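## Task

Place the complete chain bracelet in the rear-left one of the jewelry box's four small compartments, put both ear studs in the front-left small compartment, and set the bangle in the big compartment next to the four small ones (not the long compartment along the hinge). Rear means the hinge side; left and right are judged by someone at the front looking toward the hinge. Items only count if they stay put without the robot holding them, and at the end the grippers must release and move away.

## Robot and tools

ROBOT AND FRAME. Two arms, left_arm and right_arm, each with six revolute joints and a parallel gripper. All positions share one scene frame: origin on the table surface midway between the arms, +z up, +x pointing out over the table, left_arm mounted on the +y side. The arm names do not correspond to the left or right of any camera image. Each gripper's fingers extend along its own +z axis and close along its y axis; the reported hand position is the point between the pads, roughly 1 cm short of the fingertips.

execute_actions. Argument actions is a list holding zero or one item. An empty list just reports the current state. A motion item is {"rows": [...], "steps": n}: rows has 1 to 15 rows, steps is 1 to 15 (default 15), each step lasting 1/30 s; one row is applied per step and the final row repeats if rows run out. A wait item is {"steps": n} with n up to 300; it returns when that many steps have elapsed since the previous result, and your own thinking time eats into them. Optional pictures (boolean) controls whether camera images come back; by default they do. A refused call sends nothing at all.

ROW LAYOUT. Every row is one flat list of 14 numbers covering both arms, even if only one moves: left_arm waist, shoulder, elbow, wrist pitch, wrist yaw, wrist roll, opening, then the same seven for right_arm. The joint numbers are absolute target angles in radians (same convention as the Joint positions line), not offsets. Stated ranges per arm: waist -2.618 to 3.054, shoulder 0.000 to 3.142, elbow 0.000 to 3.142, wrist pitch -1.571 to 1.571, wrist yaw -1.571 to 1.571, wrist roll -2.094 to 2.094. True ends may differ by up to 0.036 rad either way. A target more than 0.036 rad beyond an end, and farther out than the joint's last reported angle, gets the call refused; a target past the real end is clipped to it and a 'joint sent to its limit' line appears (possibly referring to an earlier, still-running action). Missing that line is no proof there is more room. Opening is an absolute value from -1 (closed) to +1 (fully open).

MOTION LIMITS. Each step, the command sent to a joint stays within a fixed margin of its measured angle: 0.202 rad waist, 0.258 shoulder, 0.238 elbow, 0.573 wrist pitch, 0.522 wrist yaw and roll. If targets would place a gripper more than 70 mm from where it is, all that arm's targets are pulled back toward current angles, so large moves take several actions. Between calls the arms keep heading for the last row sent, until everything has nearly stopped (slow or blocked counts as stopped) or a step is HELD; then only a new action pushes further. Fingers already in motion finish opening or closing.

GRIPPING. grip_measured reports finger opening on the same -1..1 scale you command; away from the extremes, fingers go to where grip_measured would equal your number. To keep hold, command below grip_measured: about 0.03 lower gives a firm grip, a smaller gap a gentler one. Each gripper's reading may be biased by up to about 1 mm, constant within a scene. Pad force tops out around 50 to 62 N (lower on some grippers), and parts under about 2 mm thick are squeezed less; first contact can spike briefly. Something may occasionally tug a held item or nudge a loose one.

RESULT LINES. The state line lists, per arm, end_effector_position (metres) and end_effector_quat_wxyz in the scene frame; printed positions can be off, more so at long reach. Joint positions and Joint velocities give one block per arm: joints in order (rad, rad/s) then finger-pad gap (m, m/s; 0.094 m fully open). 'joint command not followed' means a clearance check altered or blocked joint targets on some steps, the rest of the row still applied. HELD flags steps where your row was not sent, wholly or partly. Joint torques follow the joint order without the gripper; they are total drive output with per-arm offset, scale and noise, so friction can mimic or mask loads. Motor heat rises while holding loads: MOTOR HOT appears from 75 °C, at 90 °C that arm halts for 10 seconds (re-armed after 5 minutes), at 100 °C the arm and its gripper go limp and drop until cooled; stops are shown as OVER-TEMPERATURE FAULT.

zoom_image. Arguments camera (cam_high, cam_low, cam_left_wrist or cam_right_wrist) and region [x0, y0, x1, y1] in pixels of that camera's latest 504x504 image, top-left is (0, 0), region no larger than 504 by 504. Returns a magnified view.

finished_scene. Argument scene: the integer number of the current scene. Sending a reply with no tool call ends everything remaining.

AVOID. Knocking or placing anything off the table fails the task. Do not let the arms collide or press on each other. Avoid dropping or letting items slip, slamming, hard impacts and forceful pushing, and keep motion smooth with modest effort. Before finishing, open the grippers and withdraw so nothing rests on the robot.

Each tool is called after ">>>" by a JSON object that holds its "method" and its "body".

## Session

>>> {"method": "execute_actions", "body": {"actions": []}}

Scene clock: 0.00 s of 5600.00 s.
left_arm: end_effector_position=(+0.5581, +0.4394, +0.2748) grip_measured=+1.000 end_effector_quat_wxyz=(+0.674, -0.242, +0.669, -0.199) | right_arm: end_effector_position=(-0.0476, +0.1096, +0.2961) grip_measured=+1.000 end_effector_quat_wxyz=(-0.499, +0.554, -0.530, -0.404)
Joint positions: left_arm=[ 0.687  1.889  1.278  0.596  0.442 -0.629  0.094] | right_arm=[ 1.626  0.939  0.732  0.029  0.145 -0.1    0.094]
Joint velocities: left_arm=[-0.017 -0.002  0.002 -0.022  0.022  0.051  0.   ] | right_arm=[ 0.007  0.007 -0.002 -0.051 -0.037 -0.11   0.   ]
Joint torques (N m, as the arm reports them, + toward a larger angle): no reading

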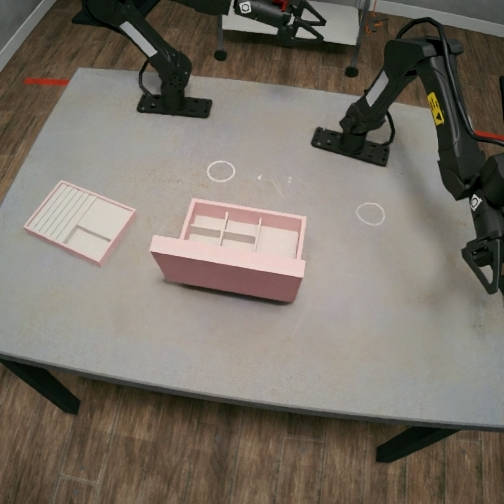

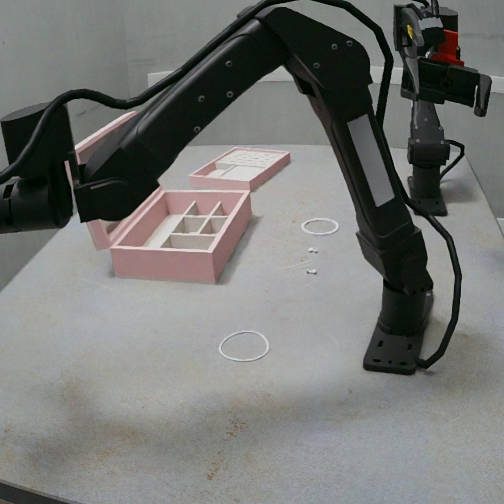

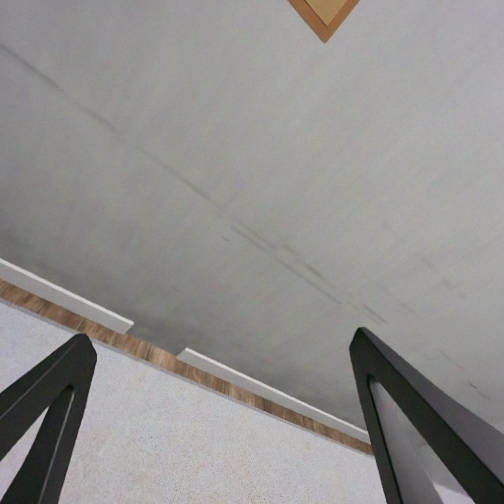

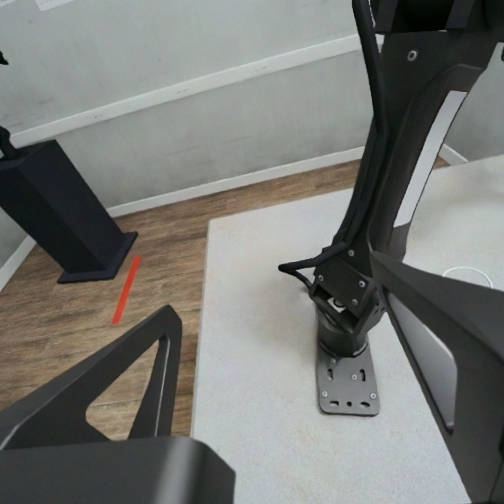

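>>> {"method": "zoom_image", "body": {"camera": "cam_high", "region": [140, 140, 420, 310]}}

>>> {"method": "zoom_image", "body": {"camera": "cam_low", "region": [80, 140, 380, 380]}}

Region (140, 140, 420, 310) of cam_high's 504x504 image, scaled by 1.800, with more detail than that image has; it fills the top 306 rows of this view, and the rest is white.

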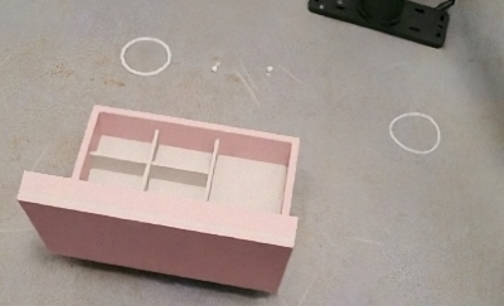

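Region (80, 140, 380, 380) of cam_low's 504x504 image, scaled by 1.680, with more detail than that image has; it fills the top 403 rows of this view, and the rest is white.

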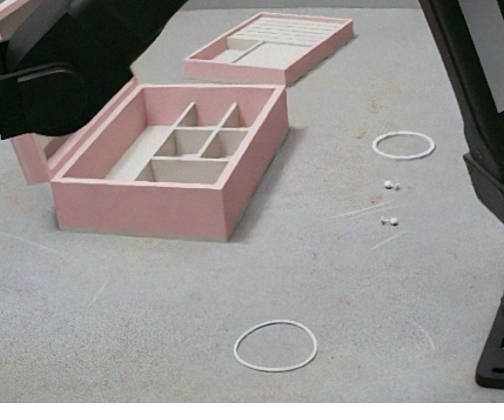

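>>> {"method": "execute_actions", "body": {"actions": [{"rows": [[0.505,1.373,1.082,-1.28,0,0,1, 0.57,1.47,1.163,-1.264,0,0,1]], "steps": 15}], "pictures": false}}

>>> {"method": "execute_actions", "body": {"actions": [{"steps": 60}]}}

Scene clock: 120.50 s of 5600.00 s.
left_arm: end_effector_position=(+0.3784, +0.3361, +0.1714) grip_measured=+1.000 end_effector_quat_wxyz=(+0.325, -0.167, +0.931, +0.015) | right_arm: end_effector_position=(+0.1416, -0.0328, +0.0998) grip_measured=+1.000 end_effector_quat_wxyz=(+0.077, -0.420, +0.904, +0.026)
Joint positions: left_arm=[ 0.494  1.365  1.087 -0.632  0.052 -0.065  0.094] | right_arm=[ 0.847  1.494  1.107 -1.022  0.016 -0.015  0.094]
Joint velocities: left_arm=[ 0.007  0.085  0.007 -2.293 -0.212  0.227  0.   ] | right_arm=[-2.015 -0.012  0.105 -1.619 -0.095  0.066  0.   ]
Joint torques (N m, as the arm reports them, + toward a larger angle): left_arm=[ 0.61 -4.9   7.2   1.29 -0.06  0.07] | right_arm=[-1.05 -8.44 10.09  0.56  0.06  0.06]
Steps of this call (steps 1 to 90: nothing new was sent; then 117.00 s passed at rest; steps 91 to 105: all 15 steps of this action). Readings (joint positions):
91: left_arm=[0.675 1.868 1.262 0.556 0.393 -0.579] | right_arm=[1.602 0.963 0.765 -0.041 0.116 -0.089]
92: left_arm=[0.657 1.820 1.218 0.476 0.325 -0.512] | right_arm=[1.548 1.025 0.837 -0.143 0.087 -0.075]
94: left_arm=[0.594 1.706 1.137 0.292 0.228 -0.374] | right_arm=[1.425 1.185 0.988 -0.317 0.057 -0.053]
98: left_arm=[0.491 1.468 1.081 -0.114 0.130 -0.180] | right_arm=[1.231 1.407 1.105 -0.541 0.039 -0.033]
105: the state above

Scene clock: 122.50 s of 5600.00 s.
left_arm: end_effector_position=(+0.2335, +0.2979, +0.1163) grip_measured=+1.000 end_effector_quat_wxyz=(+0.003, -0.157, +0.988, -0.004) | right_arm: end_effector_position=(+0.1510, -0.1223, +0.1009) grip_measured=+1.000 end_effector_quat_wxyz=(-0.022, -0.283, +0.959, -0.011)
Joint positions: left_arm=[ 0.494  1.373  1.082 -1.276  0.009 -0.007  0.094] | right_arm=[ 0.561  1.494  1.123 -1.249  0.009 -0.003  0.094]
Joint velocities: left_arm=[ 0.007 -0.017 -0.002 -0.007 -0.051  0.037  0.   ] | right_arm=[ 0.007 -0.002  0.002  0.066 -0.037  0.037  0.   ]
Joint torques (N m, as the arm reports them, + toward a larger angle): left_arm=[ 0.93 -3.76  6.35  0.23 -0.07  0.07] | right_arm=[ 0.6  -7.96  9.03 -0.11 -0.09  0.01]
Steps of this call (steps 1 to 45: the robot went on to your last target; steps 46 to 60: nothing new was sent). Readings (joint positions):
1: left_arm=[0.494 1.368 1.087 -0.710 0.046 -0.057] | right_arm=[0.775 1.494 1.111 -1.070 0.014 -0.013]
2: left_arm=[0.494 1.370 1.087 -0.788 0.041 -0.050] | right_arm=[0.701 1.494 1.114 -1.106 0.012 -0.011]
4: left_arm=[0.494 1.373 1.087 -0.945 0.031 -0.037] | right_arm=[0.586 1.494 1.121 -1.156 0.016 -0.006]
8: left_arm=[0.494 1.373 1.082 -1.160 0.017 -0.019] | right_arm=[0.556 1.494 1.123 -1.214 0.015 -0.003]
60: the state above
All arms were judged still, so your last target was given up. Only a new action makes them travel on or press farther. Fingers that are still opening or closing keep moving.

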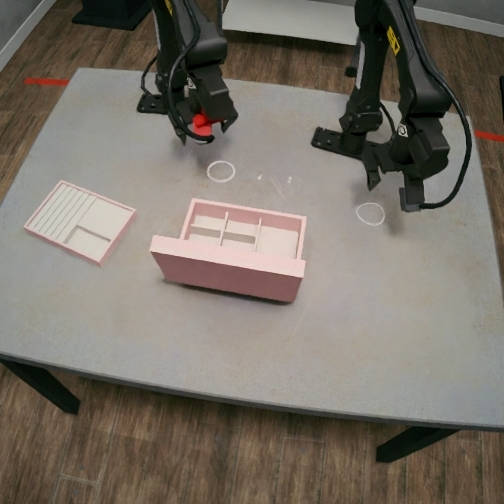

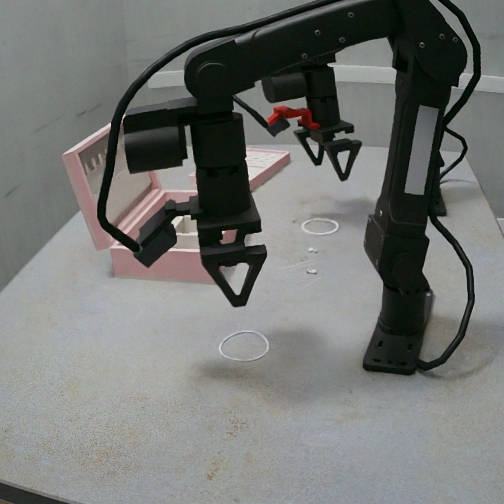

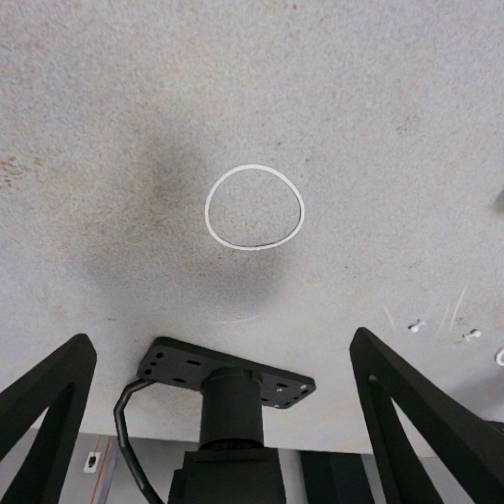

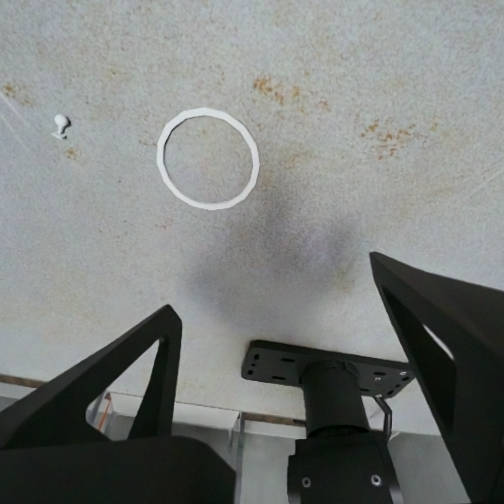

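>>> {"method": "execute_actions", "body": {"actions": [{"rows": [[0.505,1.373,1.082,-1.28,0,0,1, -0.6,1.47,1.163,-1.264,0,0,1]], "steps": 15}], "pictures": false}}

>>> {"method": "execute_actions", "body": {"actions": [{"rows": [[-0.4526,1.931,1.405,-1.045,0,0,1, -0.6,0.05,0.05,0,0,0,1]], "steps": 15}], "pictures": false}}

>>> {"method": "execute_actions", "body": {"actions": [{"steps": 60}]}}

Scene clock: 243.00 s of 5600.00 s.
left_arm: end_effector_position=(+0.2334, +0.2980, +0.1163) grip_measured=+1.000 end_effector_quat_wxyz=(+0.003, -0.157, +0.988, -0.004) | right_arm: end_effector_position=(+0.1665, -0.3496, +0.1009) grip_measured=+1.000 end_effector_quat_wxyz=(-0.023, +0.216, +0.976, +0.008)
Joint positions: left_arm=[ 0.494  1.373  1.082 -1.276  0.008 -0.007  0.094] | right_arm=[-0.449  1.494  1.123 -1.249 -0.005 -0.004  0.094]
Joint velocities: left_arm=[ 0.012  0.012  0.012 -0.022 -0.007 -0.051  0.   ] | right_arm=[-2.049 -0.012  0.002 -0.022  0.022  0.007  0.   ]
Joint torques (N m, as the arm reports them, + toward a larger angle): left_arm=[ 0.96 -3.79  6.34  0.23 -0.07  0.07] | right_arm=[-0.37 -7.99  9.   -0.11  0.06  0.01]
Steps of this call (steps 1 to 90: nothing new was sent; then 117.00 s passed at rest; steps 91 to 105: all 15 steps of this action). Readings (joint positions):
91: left_arm=[0.494 1.373 1.082 -1.276 0.009 -0.007] | right_arm=[0.541 1.494 1.123 -1.249 -0.002 -0.005]
92: left_arm=[0.494 1.373 1.082 -1.276 0.008 -0.007] | right_arm=[0.491 1.494 1.123 -1.249 -0.011 -0.005]
94: left_arm=[0.494 1.373 1.082 -1.276 0.008 -0.007] | right_arm=[0.351 1.494 1.123 -1.249 -0.010 -0.005]
98: left_arm=[0.494 1.373 1.082 -1.276 0.008 -0.007] | right_arm=[0.060 1.494 1.123 -1.249 -0.007 -0.004]
105: the state above

Scene clock: 243.50 s of 5600.00 s.
left_arm: end_effector_position=(+0.3496, +0.1218, +0.0377) grip_measured=+1.000 end_effector_quat_wxyz=(-0.019, +0.173, +0.984, +0.029) | right_arm: end_effector_position=(+0.1583, -0.3925, +0.1218) grip_measured=+1.000 end_effector_quat_wxyz=(+0.567, +0.240, +0.768, -0.179)
Joint positions: left_arm=[-0.168  1.946  1.388 -1.061 -0.051 -0.007  0.094] | right_arm=[-0.609  0.22   0.053 -0.131  0.008 -0.001  0.094]
Joint velocities: left_arm=[-1.658  0.027  0.017  0.051  0.037 -0.007  0.   ] | right_arm=[-0.002 -2.493 -0.847 -0.051  0.007 -0.081  0.   ]
Joint torques (N m, as the arm reports them, + toward a larger angle): left_arm=[-2.37 -9.7   7.24  0.17  0.39  0.04] | right_arm=[ 0.67  0.42 11.28  3.24 -0.09 -0.03]
Steps of this call (steps 1 to 15: all 15 steps of this action). Readings (joint positions):
1: left_arm=[0.480 1.391 1.099 -1.283 0.000 -0.007] | right_arm=[-0.516 1.462 1.085 -1.175 -0.003 -0.003]
2: left_arm=[0.449 1.431 1.141 -1.285 -0.006 -0.007] | right_arm=[-0.570 1.394 1.001 -1.038 0.001 -0.003]
4: left_arm=[0.372 1.535 1.234 -1.239 -0.007 -0.007] | right_arm=[-0.614 1.226 0.835 -0.825 0.009 -0.001]
8: left_arm=[0.202 1.758 1.367 -1.130 -0.011 -0.007] | right_arm=[-0.609 0.862 0.512 -0.413 0.008 -0.001]
15: the state above

Scene clock: 245.50 s of 5600.00 s.
left_arm: end_effector_position=(+0.3022, +0.0256, +0.0374) grip_measured=+1.000 end_effector_quat_wxyz=(-0.018, +0.313, +0.950, +0.004) | right_arm: end_effector_position=(+0.1582, -0.3925, +0.1731) grip_measured=+1.000 end_effector_quat_wxyz=(+0.654, +0.217, +0.694, -0.206)
Joint positions: left_arm=[-0.452  1.946  1.389 -1.051  0.003 -0.     0.094] | right_arm=[-0.609  0.064  0.032 -0.027  0.008 -0.001  0.094]
Joint velocities: left_arm=[ 0.002 -0.007 -0.002 -0.007 -0.037  0.051  0.   ] | right_arm=[ 0.007 -0.007  0.012  0.081 -0.051 -0.022  0.   ]
Joint torques (N m, as the arm reports them, + toward a larger angle): left_arm=[-0.12 -9.82  7.29  0.23 -0.02  0.01] | right_arm=[ 0.66  1.32  8.8   2.17 -0.08 -0.02]
Steps of this call (steps 1 to 30: the robot went on to your last target; steps 31 to 60: nothing new was sent). Readings (joint positions):
1: left_arm=[-0.229 1.946 1.389 -1.059 -0.048 -0.007] | right_arm=[-0.609 0.147 0.035 -0.128 0.008 -0.001]
2: left_arm=[-0.291 1.946 1.389 -1.058 -0.045 -0.007] | right_arm=[-0.609 0.102 0.032 -0.118 0.008 -0.001]
4: left_arm=[-0.408 1.946 1.389 -1.052 -0.029 -0.006] | right_arm=[-0.609 0.067 0.032 -0.068 0.008 -0.001]
8: left_arm=[-0.499 1.946 1.389 -1.051 0.007 -0.000] | right_arm=[-0.609 0.064 0.032 -0.038 0.008 -0.001]
60: the state above
All arms were judged still, so your last target was given up. Only a new action makes them travel on or press farther. Fingers that are still opening or closing keep moving.

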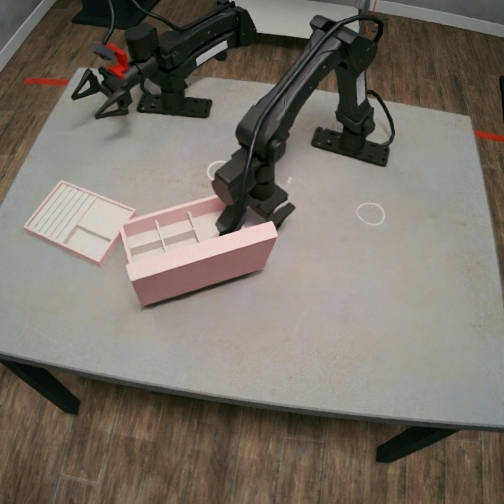

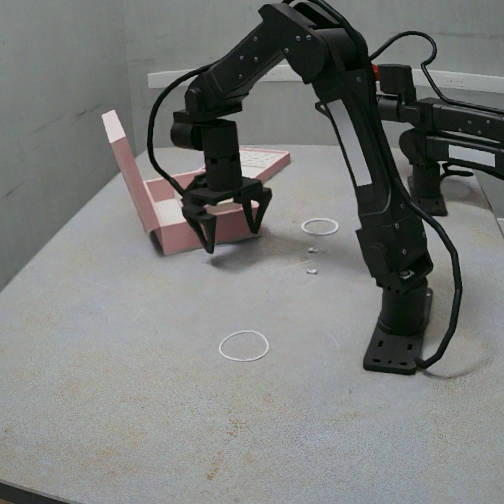

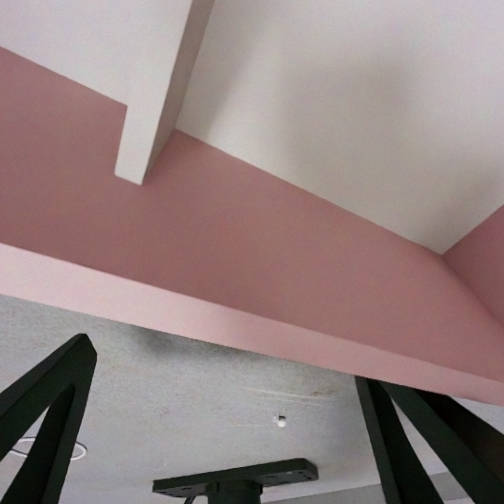

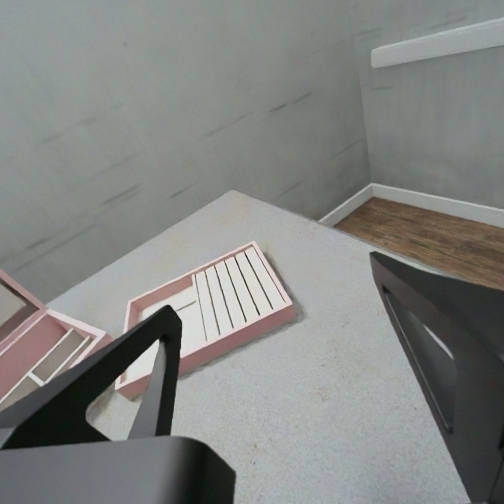

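>>> {"method": "execute_actions", "body": {"actions": [{"rows": [[-0.4526,1.92,1.46,-1.11,0,0,1, -0.6,0.05,0.05,0,0,0,1],[-0.4526,1.91,1.52,-1.18,0,0,1, -0.6,0.05,0.05,0,0,0,1],[-0.4526,1.89,1.59,-1.27,0,0,1, -0.6,0.05,0.05,0,0,0,1],[-0.4526,1.87,1.66,-1.36,0,0,1, -0.6,0.05,0.05,0,0,0,1],[-0.4526,1.85,1.74,-1.44,0,0,1, -0.6,0.05,0.05,0,0,0,1]], "steps": 15}], "pictures": false}}

>>> {"method": "execute_actions", "body": {"actions": [{"steps": 20}]}}

Scene clock: 283.33 s of 5600.00 s.
left_arm: end_effector_position=(+0.3101, +0.0198, +0.1630) grip_measured=+1.000 end_effector_quat_wxyz=(+0.035, +0.313, +0.949, -0.013) | right_arm: end_effector_position=(+0.1582, -0.3925, +0.1731) grip_measured=+1.000 end_effector_quat_wxyz=(+0.654, +0.217, +0.694, -0.206)
Joint positions: left_arm=[-0.452  1.834  1.742 -1.404  0.003 -0.     0.094] | right_arm=[-0.609  0.064  0.032 -0.027  0.008 -0.001  0.094]
Joint velocities: left_arm=[-0.007  0.139  0.012 -0.256 -0.007 -0.051  0.   ] | right_arm=[-0.007  0.002  0.012  0.081 -0.051  0.066  0.   ]
Joint torques (N m, as the arm reports them, + toward a larger angle): left_arm=[-0.12 -7.61  6.15  0.42 -0.02  0.01] | right_arm=[ 0.66  1.35  8.81  2.17 -0.08 -0.02]
Steps of this call (steps 1 to 90: nothing new was sent; then 34.33 s passed at rest; steps 91 to 105: all 15 steps of this action). Readings (joint positions):
91: left_arm=[-0.452 1.946 1.395 -1.060 0.003 -0.000] | right_arm=[-0.609 0.064 0.032 -0.027 0.008 -0.001]
92: left_arm=[-0.452 1.946 1.414 -1.085 0.003 -0.000] | right_arm=[-0.609 0.064 0.032 -0.027 0.008 -0.001]
94: left_arm=[-0.452 1.945 1.499 -1.171 0.003 -0.000] | right_arm=[-0.609 0.064 0.032 -0.027 0.008 -0.001]
98: left_arm=[-0.452 1.893 1.691 -1.297 0.003 -0.000] | right_arm=[-0.609 0.064 0.032 -0.027 0.008 -0.001]
105: the state above

Scene clock: 284.00 s of 5600.00 s.
left_arm: end_effector_position=(+0.3042, +0.0241, +0.1576) grip_measured=+1.000 end_effector_quat_wxyz=(+0.013, +0.313, +0.950, -0.006) | right_arm: end_effector_position=(+0.1582, -0.3925, +0.1731) grip_measured=+1.000 end_effector_quat_wxyz=(+0.654, +0.217, +0.694, -0.206)
Joint positions: left_arm=[-0.452  1.849  1.742 -1.436  0.003 -0.     0.094] | right_arm=[-0.609  0.064  0.032 -0.027  0.008 -0.001  0.094]
Joint velocities: left_arm=[ 0.002 -0.002 -0.032 -0.095  0.007 -0.037  0.   ] | right_arm=[-0.012 -0.002 -0.002 -0.037 -0.022  0.007  0.   ]
Joint torques (N m, as the arm reports them, + toward a larger angle): left_arm=[-0.12 -8.1   6.21  0.26 -0.02  0.01] | right_arm=[ 0.66  1.34  8.81  2.17 -0.08 -0.02]
Steps of this call (steps 1 to 20: the robot went on to your last target). Readings (joint positions):
1: left_arm=[-0.452 1.839 1.742 -1.412 0.003 -0.000] | right_arm=[-0.609 0.064 0.032 -0.027 0.008 -0.001]
2: left_arm=[-0.452 1.843 1.742 -1.417 0.003 -0.000] | right_arm=[-0.609 0.064 0.032 -0.027 0.008 -0.001]
4: left_arm=[-0.452 1.848 1.742 -1.425 0.003 -0.000] | right_arm=[-0.609 0.064 0.032 -0.027 0.008 -0.001]
8: left_arm=[-0.452 1.849 1.742 -1.432 0.003 -0.000] | right_arm=[-0.609 0.064 0.032 -0.027 0.008 -0.001]
20: the state above

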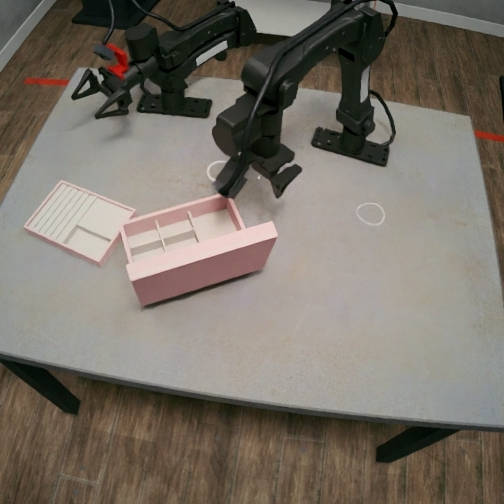

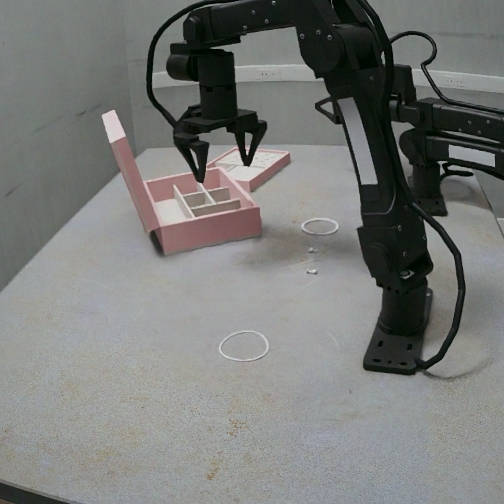

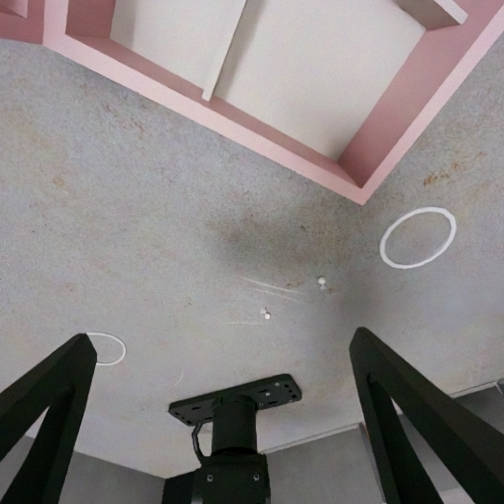

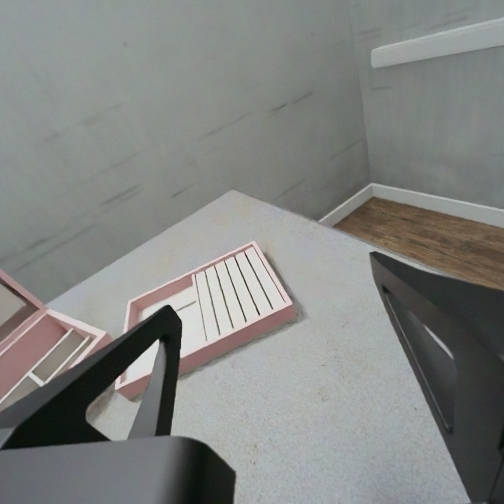

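>>> {"method": "execute_actions", "body": {"actions": [{"rows": [[-0.25,1.80,1.66,-1.42,0,0,1, -0.6,0.05,0.05,0,0,0,1],[-0.1,1.75,1.55,-1.37,0,0,1, -0.6,0.05,0.05,0,0,0,1],[0.05,1.70,1.45,-1.32,0,0,1, -0.6,0.05,0.05,0,0,0,1],[0.15,1.66,1.36,-1.27,0,0,1, -0.6,0.05,0.05,0,0,0,1],[0.2,1.63,1.29,-1.23,0,0,1, -0.6,0.05,0.05,0,0,0,1],[0.25,1.60,1.22,-1.19,0,0,1, -0.6,0.05,0.05,0,0,0,1],[0.3,1.57,1.15,-1.15,0,0,1, -0.6,0.05,0.05,0,0,0,1],[0.35,1.54,1.09,-1.12,0,0,1, -0.6,0.05,0.05,0,0,0,1],[0.4,1.51,1.03,-1.09,0,0,1, -0.6,0.05,0.05,0,0,0,1],[0.419,1.49,0.98,-1.06,0,0,1, -0.6,0.05,0.05,0,0,0,1],[0.419,1.467,0.934,-1.038,0,0,1, -0.6,0.05,0.05,0,0,0,1]], "steps": 15}], "pictures": false}}

>>> {"method": "execute_actions", "body": {"actions": [{"steps": 25}]}}

Scene clock: 390.77 s of 5600.00 s.
left_arm: end_effector_position=(+0.2265, +0.2874, +0.0537) grip_measured=+1.000 end_effector_quat_wxyz=(-0.058, -0.123, +0.991, +0.002) | right_arm: end_effector_position=(+0.1582, -0.3925, +0.1731) grip_measured=+1.000 end_effector_quat_wxyz=(+0.654, +0.217, +0.694, -0.206)
Joint positions: left_arm=[ 0.433  1.499  0.929 -1.116 -0.019 -0.     0.094] | right_arm=[-0.609  0.064  0.032 -0.027  0.008 -0.001  0.094]
Joint velocities: left_arm=[ 0.281 -0.066 -0.081  0.168 -0.066 -0.007  0.   ] | right_arm=[ 0.022 -0.007  0.002 -0.007 -0.066  0.022  0.   ]
Joint torques (N m, as the arm reports them, + toward a larger angle): left_arm=[-2.97 -6.58  6.63  0.45  0.28  0.01] | right_arm=[ 0.66  1.34  8.8   2.17 -0.08 -0.02]
Steps of this call (steps 1 to 15: the robot went on to your last target; steps 16 to 90: nothing new was sent; then 103.27 s passed at rest; steps 91 to 105: all 15 steps of this action). Readings (joint positions):
91: left_arm=[-0.435 1.844 1.731 -1.428 0.013 0.001] | right_arm=[-0.609 0.064 0.032 -0.027 0.008 -0.001]
92: left_arm=[-0.403 1.826 1.692 -1.404 0.024 0.002] | right_arm=[-0.609 0.064 0.032 -0.027 0.008 -0.001]
94: left_arm=[-0.293 1.762 1.559 -1.349 0.024 0.002] | right_arm=[-0.609 0.064 0.032 -0.027 0.008 -0.001]
98: left_arm=[-0.007 1.622 1.246 -1.232 0.011 0.002] | right_arm=[-0.609 0.064 0.032 -0.027 0.008 -0.001]
105: the state above

Scene clock: 391.60 s of 5600.00 s.
left_arm: end_effector_position=(+0.2431, +0.2882, +0.0547) grip_measured=+1.000 end_effector_quat_wxyz=(-0.020, -0.121, +0.992, +0.002) | right_arm: end_effector_position=(+0.1582, -0.3925, +0.1731) grip_measured=+1.000 end_effector_quat_wxyz=(+0.654, +0.217, +0.694, -0.206)
Joint positions: left_arm=[ 0.427  1.486  0.929 -1.053 -0.009 -0.     0.094] | right_arm=[-0.609  0.064  0.032 -0.027  0.008 -0.001  0.094]
Joint velocities: left_arm=[-0.017  0.007  0.002 -0.037  0.007 -0.022  0.   ] | right_arm=[-0.012 -0.012  0.007 -0.095 -0.081  0.037  0.   ]
Joint torques (N m, as the arm reports them, + toward a larger angle): left_arm=[-0.68 -5.99  6.44  0.31  0.09  0.01] | right_arm=[ 0.67  1.33  8.81  2.17 -0.08 -0.02]
Steps of this call (steps 1 to 25: the robot went on to your last target). Readings (joint positions):
1: left_arm=[0.437 1.496 0.929 -1.109 -0.019 -0.000] | right_arm=[-0.609 0.064 0.032 -0.027 0.008 -0.001]
2: left_arm=[0.434 1.493 0.929 -1.097 -0.018 -0.000] | right_arm=[-0.609 0.064 0.032 -0.027 0.008 -0.001]
4: left_arm=[0.428 1.488 0.929 -1.079 -0.014 -0.000] | right_arm=[-0.609 0.064 0.032 -0.027 0.008 -0.001]
8: left_arm=[0.427 1.486 0.929 -1.061 -0.010 -0.000] | right_arm=[-0.609 0.064 0.032 -0.027 0.008 -0.001]
25: the state above

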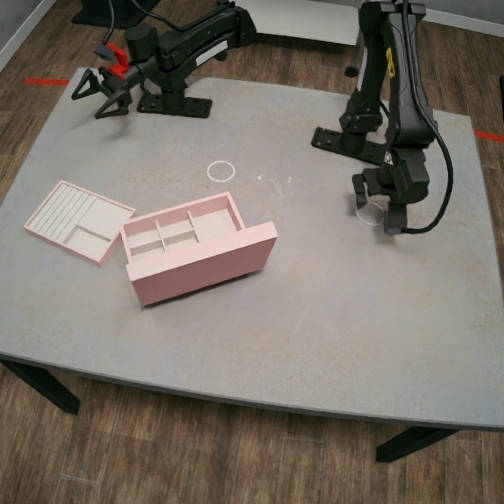

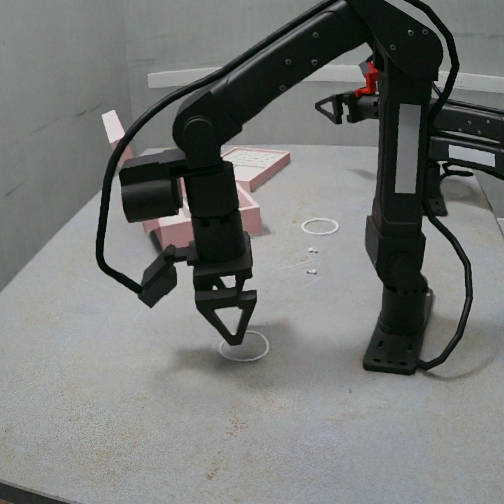

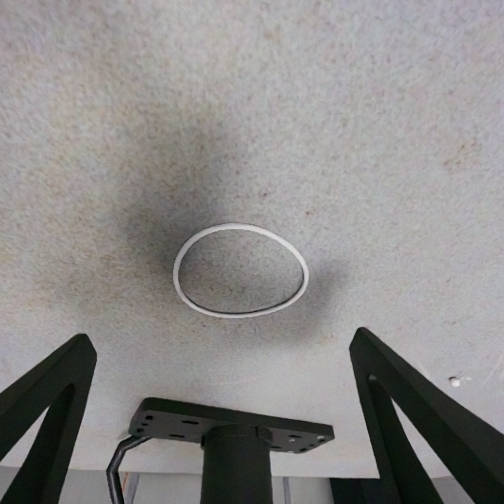

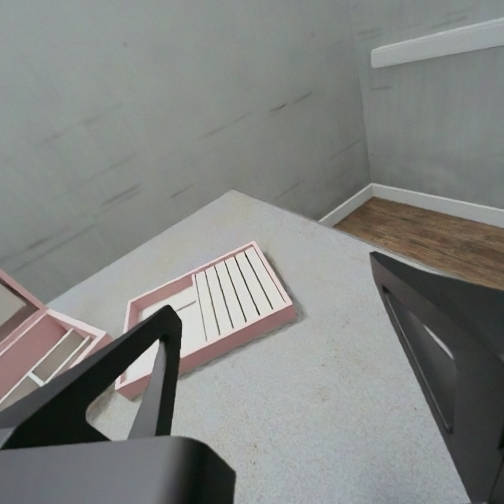

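>>> {"method": "execute_actions", "body": {"actions": [{"rows": [[0.41,1.455,0.89,-1.0,0,0,1, -0.6,0.05,0.05,0,0,0,1],[0.40,1.44,0.85,-0.97,0,0,1, -0.6,0.05,0.05,0,0,0,1],[0.395,1.425,0.81,-0.94,0,0,1, -0.6,0.05,0.05,0,0,0,1],[0.395,1.415,0.776,-0.91,0,0,1, -0.6,0.05,0.05,0,0,0,1]], "steps": 15}], "pictures": false}}

>>> {"method": "execute_actions", "body": {"actions": [{"steps": 15}]}}

Scene clock: 512.10 s of 5600.00 s.
left_arm: end_effector_position=(+0.2259, +0.2783, +0.0287) grip_measured=+1.000 end_effector_quat_wxyz=(-0.012, -0.108, +0.994, +0.002) | right_arm: end_effector_position=(+0.1582, -0.3925, +0.1731) grip_measured=+1.000 end_effector_quat_wxyz=(+0.654, +0.217, +0.694, -0.206)
Joint positions: left_arm=[ 0.402  1.435  0.774 -0.934 -0.007 -0.     0.094] | right_arm=[-0.609  0.064  0.032 -0.027  0.008 -0.001  0.094]
Joint velocities: left_arm=[ 0.012 -0.012  0.007  0.051 -0.037  0.007  0.   ] | right_arm=[-0.007  0.007 -0.007 -0.081 -0.081  0.095  0.   ]
Joint torques (N m, as the arm reports them, + toward a larger angle): left_arm=[-0.61 -5.41  5.98  0.33  0.07  0.  ] | right_arm=[ 0.66  1.34  8.82  2.17 -0.07 -0.02]
Steps of this call (steps 1 to 15: the robot went on to your last target; steps 16 to 90: nothing new was sent; then 117.00 s passed at rest; steps 91 to 105: all 15 steps of this action). Readings (joint positions):
91: left_arm=[0.426 1.484 0.924 -1.047 -0.009 -0.000] | right_arm=[-0.609 0.064 0.032 -0.027 0.008 -0.001]
92: left_arm=[0.423 1.478 0.911 -1.029 -0.009 -0.000] | right_arm=[-0.609 0.064 0.032 -0.027 0.008 -0.001]
94: left_arm=[0.411 1.452 0.856 -0.986 -0.008 -0.000] | right_arm=[-0.609 0.064 0.032 -0.027 0.008 -0.001]
98: left_arm=[0.402 1.435 0.778 -0.964 -0.007 -0.000] | right_arm=[-0.609 0.064 0.032 -0.027 0.008 -0.001]
105: the state above

Scene clock: 512.60 s of 5600.00 s.
left_arm: end_effector_position=(+0.2281, +0.2787, +0.0287) grip_measured=+1.000 end_effector_quat_wxyz=(-0.008, -0.108, +0.994, +0.002) | right_arm: end_effector_position=(+0.1582, -0.3925, +0.1731) grip_measured=+1.000 end_effector_quat_wxyz=(+0.654, +0.217, +0.694, -0.206)
Joint positions: left_arm=[ 0.402  1.435  0.774 -0.925 -0.007 -0.     0.094] | right_arm=[-0.609  0.064  0.032 -0.027  0.008 -0.001  0.094]
Joint velocities: left_arm=[-0.017  0.002  0.007 -0.037  0.007  0.066  0.   ] | right_arm=[-0.002 -0.002  0.002 -0.022 -0.022  0.022  0.   ]
Joint torques (N m, as the arm reports them, + toward a larger angle): left_arm=[-0.59 -5.42  5.98  0.37  0.06  0.01] | right_arm=[ 0.67  1.34  8.82  2.17 -0.08 -0.02]
Steps of this call (steps 1 to 15: the robot went on to your last target). Readings (joint positions):
1: left_arm=[0.402 1.435 0.774 -0.932 -0.007 -0.000] | right_arm=[-0.609 0.064 0.032 -0.027 0.008 -0.001]
2: left_arm=[0.402 1.435 0.774 -0.930 -0.007 -0.000] | right_arm=[-0.609 0.064 0.032 -0.027 0.008 -0.001]
4: left_arm=[0.402 1.435 0.774 -0.928 -0.007 -0.000] | right_arm=[-0.609 0.064 0.032 -0.027 0.008 -0.001]
8: left_arm=[0.402 1.435 0.774 -0.926 -0.007 -0.000] | right_arm=[-0.609 0.064 0.032 -0.027 0.008 -0.001]
15: the state above
All arms were judged still, so your last target was given up. Only a new action makes them travel on or press farther. Fingers that are still opening or closing keep moving.

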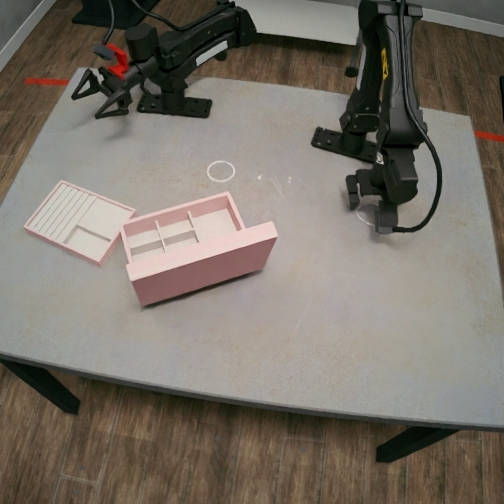

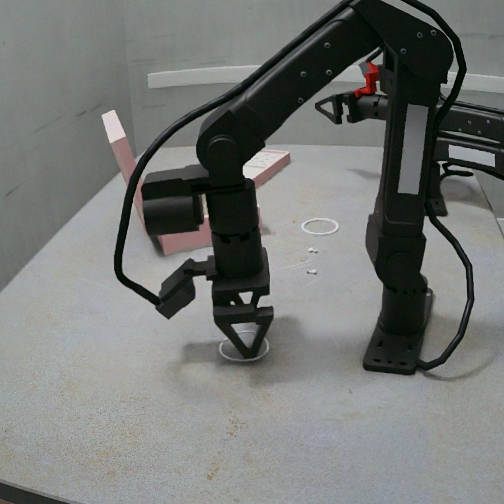

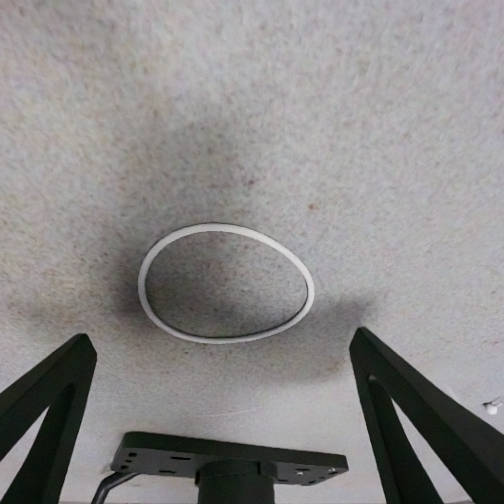

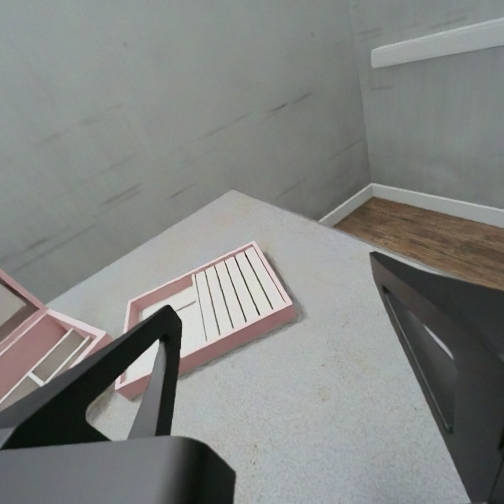

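>>> {"method": "execute_actions", "body": {"actions": [{"rows": [[0.395,1.42,0.768,-0.895,0,0,1, -0.6,0.05,0.05,0,0,0,1],[0.395,1.425,0.76,-0.88,0,0,1, -0.6,0.05,0.05,0,0,0,1],[0.395,1.43,0.752,-0.865,0,0,1, -0.6,0.05,0.05,0,0,0,1],[0.395,1.436,0.744,-0.85,0,0,1, -0.6,0.05,0.05,0,0,0,1],[0.395,1.442,0.735,-0.835,0,0,1, -0.6,0.05,0.05,0,0,0,1]], "steps": 15}], "pictures": false}}

>>> {"method": "execute_actions", "body": {"actions": [{"steps": 10}]}}

Scene clock: 537.47 s of 5600.00 s.
left_arm: end_effector_position=(+0.2341, +0.2801, +0.0214) grip_measured=+1.000 end_effector_quat_wxyz=(+0.011, -0.108, +0.994, +0.004) | right_arm: end_effector_position=(+0.1582, -0.3925, +0.1731) grip_measured=+1.000 end_effector_quat_wxyz=(+0.654, +0.217, +0.694, -0.206)
Joint positions: left_arm=[ 0.402  1.435  0.742 -0.855 -0.007 -0.     0.094] | right_arm=[-0.609  0.064  0.032 -0.027  0.008 -0.001  0.094]
Joint velocities: left_arm=[ 0.002 -0.012 -0.002  0.051 -0.037 -0.007  0.   ] | right_arm=[ 0.002 -0.002 -0.012 -0.051  0.022 -0.066  0.   ]
Joint torques (N m, as the arm reports them, + toward a larger angle): left_arm=[-0.61 -3.38  5.21  0.43  0.07  0.01] | right_arm=[ 0.67  1.33  8.81  2.17 -0.08 -0.02]
Steps of this call (steps 1 to 90: nothing new was sent; then 21.37 s passed at rest; steps 91 to 105: all 15 steps of this action). Readings (joint positions):
91: left_arm=[0.402 1.435 0.774 -0.924 -0.007 -0.000] | right_arm=[-0.609 0.064 0.032 -0.027 0.008 -0.001]
92: left_arm=[0.402 1.435 0.774 -0.920 -0.007 -0.000] | right_arm=[-0.609 0.064 0.032 -0.027 0.008 -0.001]
94: left_arm=[0.402 1.435 0.769 -0.903 -0.007 -0.000] | right_arm=[-0.609 0.064 0.032 -0.027 0.008 -0.001]
98: left_arm=[0.402 1.435 0.746 -0.871 -0.007 -0.000] | right_arm=[-0.609 0.064 0.032 -0.027 0.008 -0.001]
105: the state above

Scene clock: 537.80 s of 5600.00 s.
left_arm: end_effector_position=(+0.2351, +0.2803, +0.0214) grip_measured=+1.000 end_effector_quat_wxyz=(+0.013, -0.108, +0.994, +0.005) | right_arm: end_effector_position=(+0.1582, -0.3925, +0.1731) grip_measured=+1.000 end_effector_quat_wxyz=(+0.654, +0.217, +0.694, -0.206)
Joint positions: left_arm=[ 0.402  1.435  0.742 -0.85  -0.007 -0.     0.094] | right_arm=[-0.609  0.064  0.032 -0.027  0.008 -0.001  0.094]
Joint velocities: left_arm=[-0.002 -0.012 -0.012  0.007 -0.007 -0.007  0.   ] | right_arm=[-0.002 -0.007  0.002  0.066 -0.125  0.037  0.   ]
Joint torques (N m, as the arm reports them, + toward a larger angle): left_arm=[-0.61 -3.39  5.28  0.45  0.07  0.01] | right_arm=[ 0.66  1.34  8.8   2.17 -0.08 -0.03]
Steps of this call (steps 1 to 10: the robot went on to your last target). Readings (joint positions):
1: left_arm=[0.402 1.435 0.742 -0.854 -0.007 -0.000] | right_arm=[-0.609 0.064 0.032 -0.027 0.008 -0.001]
2: left_arm=[0.402 1.435 0.742 -0.853 -0.007 -0.000] | right_arm=[-0.609 0.064 0.032 -0.027 0.008 -0.001]
4: left_arm=[0.402 1.435 0.742 -0.852 -0.007 -0.000] | right_arm=[-0.609 0.064 0.032 -0.027 0.008 -0.001]
8: left_arm=[0.402 1.435 0.742 -0.850 -0.007 -0.000] | right_arm=[-0.609 0.064 0.032 -0.027 0.008 -0.001]
10: the state above

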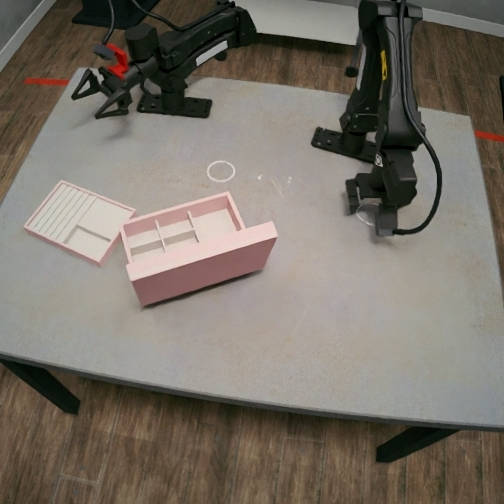

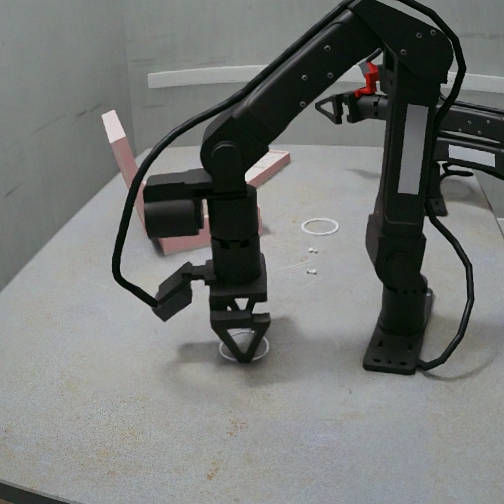

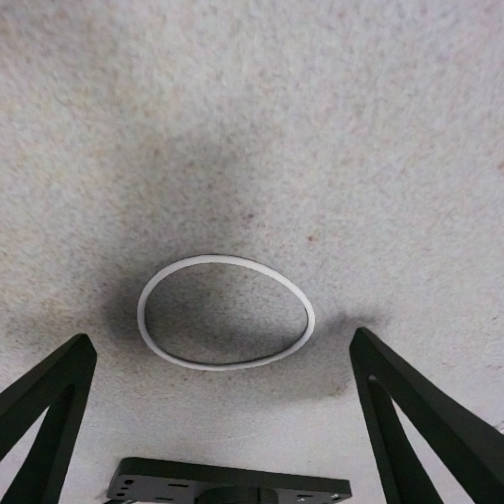

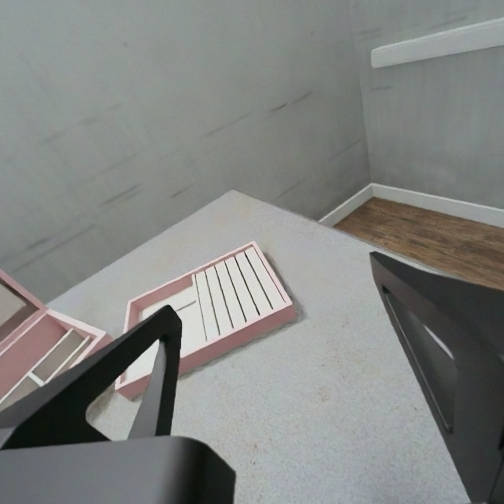

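>>> {"method": "execute_actions", "body": {"actions": [{"rows": [[0.395,1.442,0.728,-0.835,0,0,1, -0.6,0.05,0.05,0,0,0,1],[0.395,1.442,0.72,-0.83,0,0,1, -0.6,0.05,0.05,0,0,0,1],[0.395,1.442,0.713,-0.825,0,0,1, -0.6,0.05,0.05,0,0,0,1],[0.395,1.442,0.706,-0.82,0,0,1, -0.6,0.05,0.05,0,0,0,1],[0.395,1.442,0.70,-0.817,0,0,1, -0.6,0.05,0.05,0,0,0,1]], "steps": 15}]}}

Scene clock: 554.20 s of 5600.00 s.
left_arm: end_effector_position=(+0.2271, +0.2782, +0.0138) grip_measured=+1.000 end_effector_quat_wxyz=(+0.004, -0.108, +0.994, +0.003) | right_arm: end_effector_position=(+0.1582, -0.3925, +0.1731) grip_measured=+1.000 end_effector_quat_wxyz=(+0.654, +0.217, +0.694, -0.206)
Joint positions: left_arm=[ 0.402  1.435  0.708 -0.835 -0.005 -0.     0.094] | right_arm=[-0.609  0.064  0.032 -0.027  0.008 -0.001  0.094]
Joint velocities: left_arm=[-0.022 -0.002 -0.002  0.007  0.081  0.051  0.   ] | right_arm=[ 0.002 -0.007 -0.002 -0.022 -0.081 -0.022  0.   ]
Joint torques (N m, as the arm reports them, + toward a larger angle): left_arm=[-0.61 -3.25  5.05  0.43  0.06  0.01] | right_arm=[ 0.67  1.34  8.81  2.17 -0.08 -0.02]
Steps of this call (steps 1 to 15: the robot went on to your last target; steps 16 to 90: nothing new was sent; then 12.90 s passed at rest; steps 91 to 105: all 15 steps of this action). Readings (joint positions):
91: left_arm=[0.402 1.435 0.742 -0.850 -0.007 -0.000] | right_arm=[-0.609 0.064 0.032 -0.027 0.008 -0.001]
92: left_arm=[0.402 1.435 0.741 -0.848 -0.007 -0.000] | right_arm=[-0.609 0.064 0.032 -0.027 0.008 -0.001]
94: left_arm=[0.402 1.435 0.732 -0.841 -0.007 -0.000] | right_arm=[-0.609 0.064 0.032 -0.027 0.008 -0.001]
98: left_arm=[0.402 1.435 0.709 -0.836 -0.007 -0.000] | right_arm=[-0.609 0.064 0.032 -0.027 0.008 -0.001]
105: the state above

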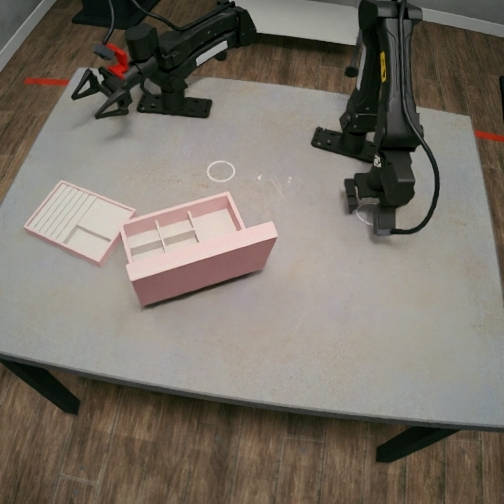

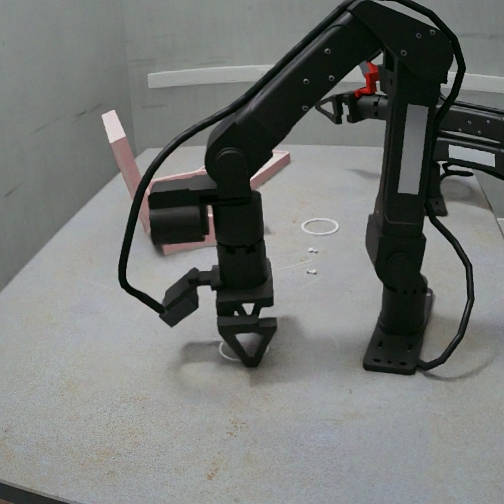

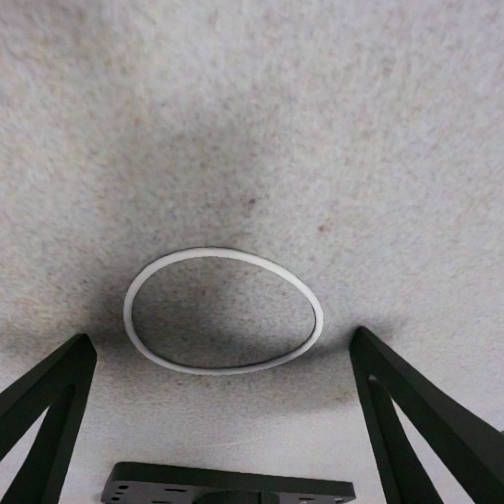

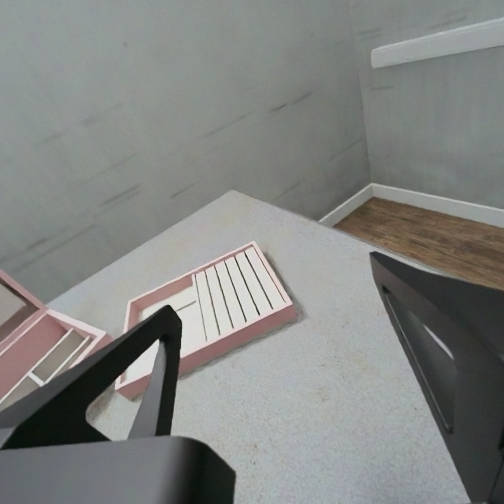

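>>> {"method": "zoom_image", "body": {"camera": "cam_low", "region": [190, 300, 310, 390]}}

Region (190, 300, 310, 390) of cam_low's 504x504 image, scaled by 4.200, with more detail than that image has; it fills the top 378 rows of this view, and the rest is white.

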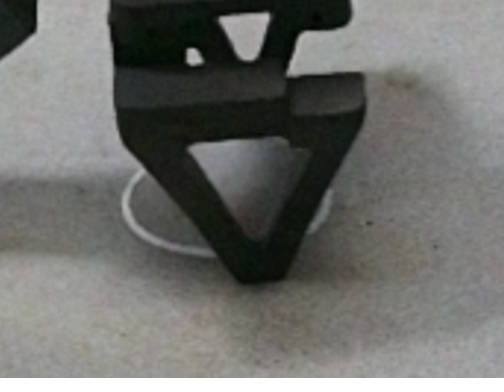

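>>> {"method": "execute_actions", "body": {"actions": [{"rows": [[0.395,1.442,0.695,-0.812,0,0,1, -0.6,0.05,0.05,0,0,0,1],[0.395,1.442,0.69,-0.807,0,0,1, -0.6,0.05,0.05,0,0,0,1],[0.395,1.442,0.686,-0.803,0,0,1, -0.6,0.05,0.05,0,0,0,1]], "steps": 12}]}}

Scene clock: 566.67 s of 5600.00 s.
left_arm: end_effector_position=(+0.2271, +0.2782, +0.0135) grip_measured=+1.000 end_effector_quat_wxyz=(+0.005, -0.108, +0.994, +0.003) | right_arm: end_effector_position=(+0.1582, -0.3925, +0.1731) grip_measured=+1.000 end_effector_quat_wxyz=(+0.654, +0.217, +0.694, -0.206)
Joint positions: left_arm=[ 0.402  1.435  0.707 -0.833 -0.005 -0.     0.094] | right_arm=[-0.609  0.064  0.032 -0.027  0.008 -0.001  0.094]
Joint velocities: left_arm=[ 0.002 -0.017 -0.002  0.037 -0.066  0.066  0.   ] | right_arm=[ 0.002 -0.007 -0.037  0.051  0.022  0.022  0.   ]
Joint torques (N m, as the arm reports them, + toward a larger angle): left_arm=[-0.61 -3.27  4.05  0.53  0.05  0.  ] | right_arm=[ 0.66  1.34  8.8   2.17 -0.08 -0.03]
Steps of this call (steps 1 to 15: the robot went on to your last target; steps 16 to 90: nothing new was sent; then 9.07 s passed at rest; steps 91 to 102: all 12 steps of this action). Readings (joint positions):
91: left_arm=[0.402 1.435 0.708 -0.834 -0.005 -0.000] | right_arm=[-0.609 0.064 0.032 -0.027 0.008 -0.001]
92: left_arm=[0.402 1.435 0.708 -0.834 -0.005 -0.000] | right_arm=[-0.609 0.064 0.032 -0.027 0.008 -0.001]
94: left_arm=[0.402 1.435 0.707 -0.833 -0.005 -0.000] | right_arm=[-0.609 0.064 0.032 -0.027 0.008 -0.001]
98: left_arm=[0.402 1.435 0.707 -0.833 -0.005 -0.000] | right_arm=[-0.609 0.064 0.032 -0.027 0.008 -0.001]
102: the state above

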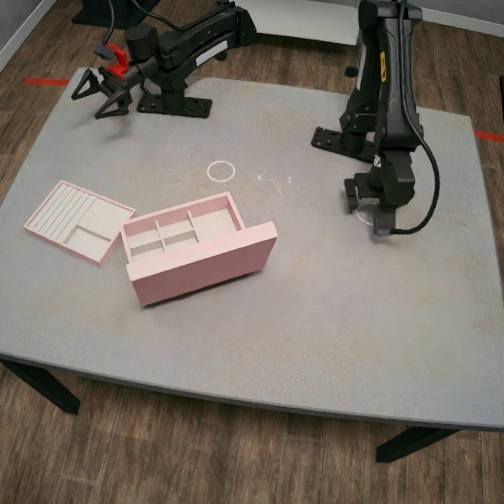

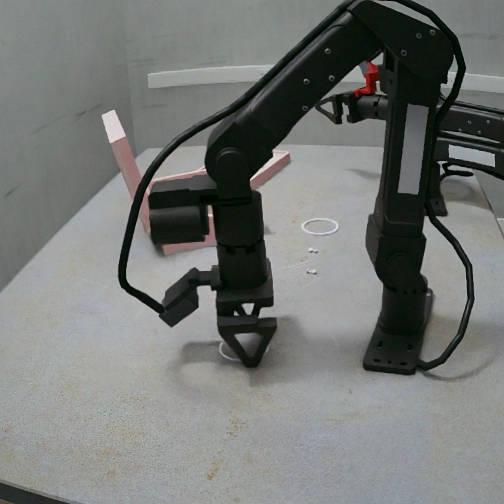

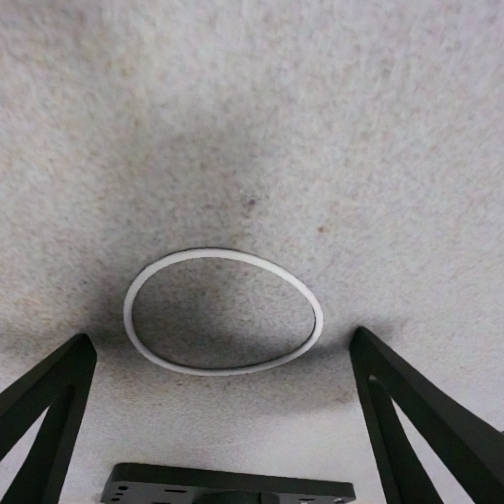

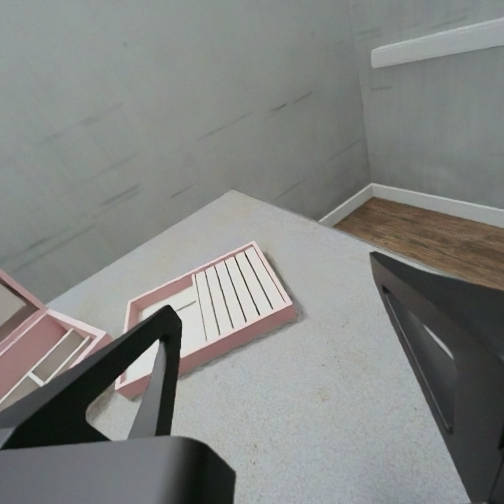

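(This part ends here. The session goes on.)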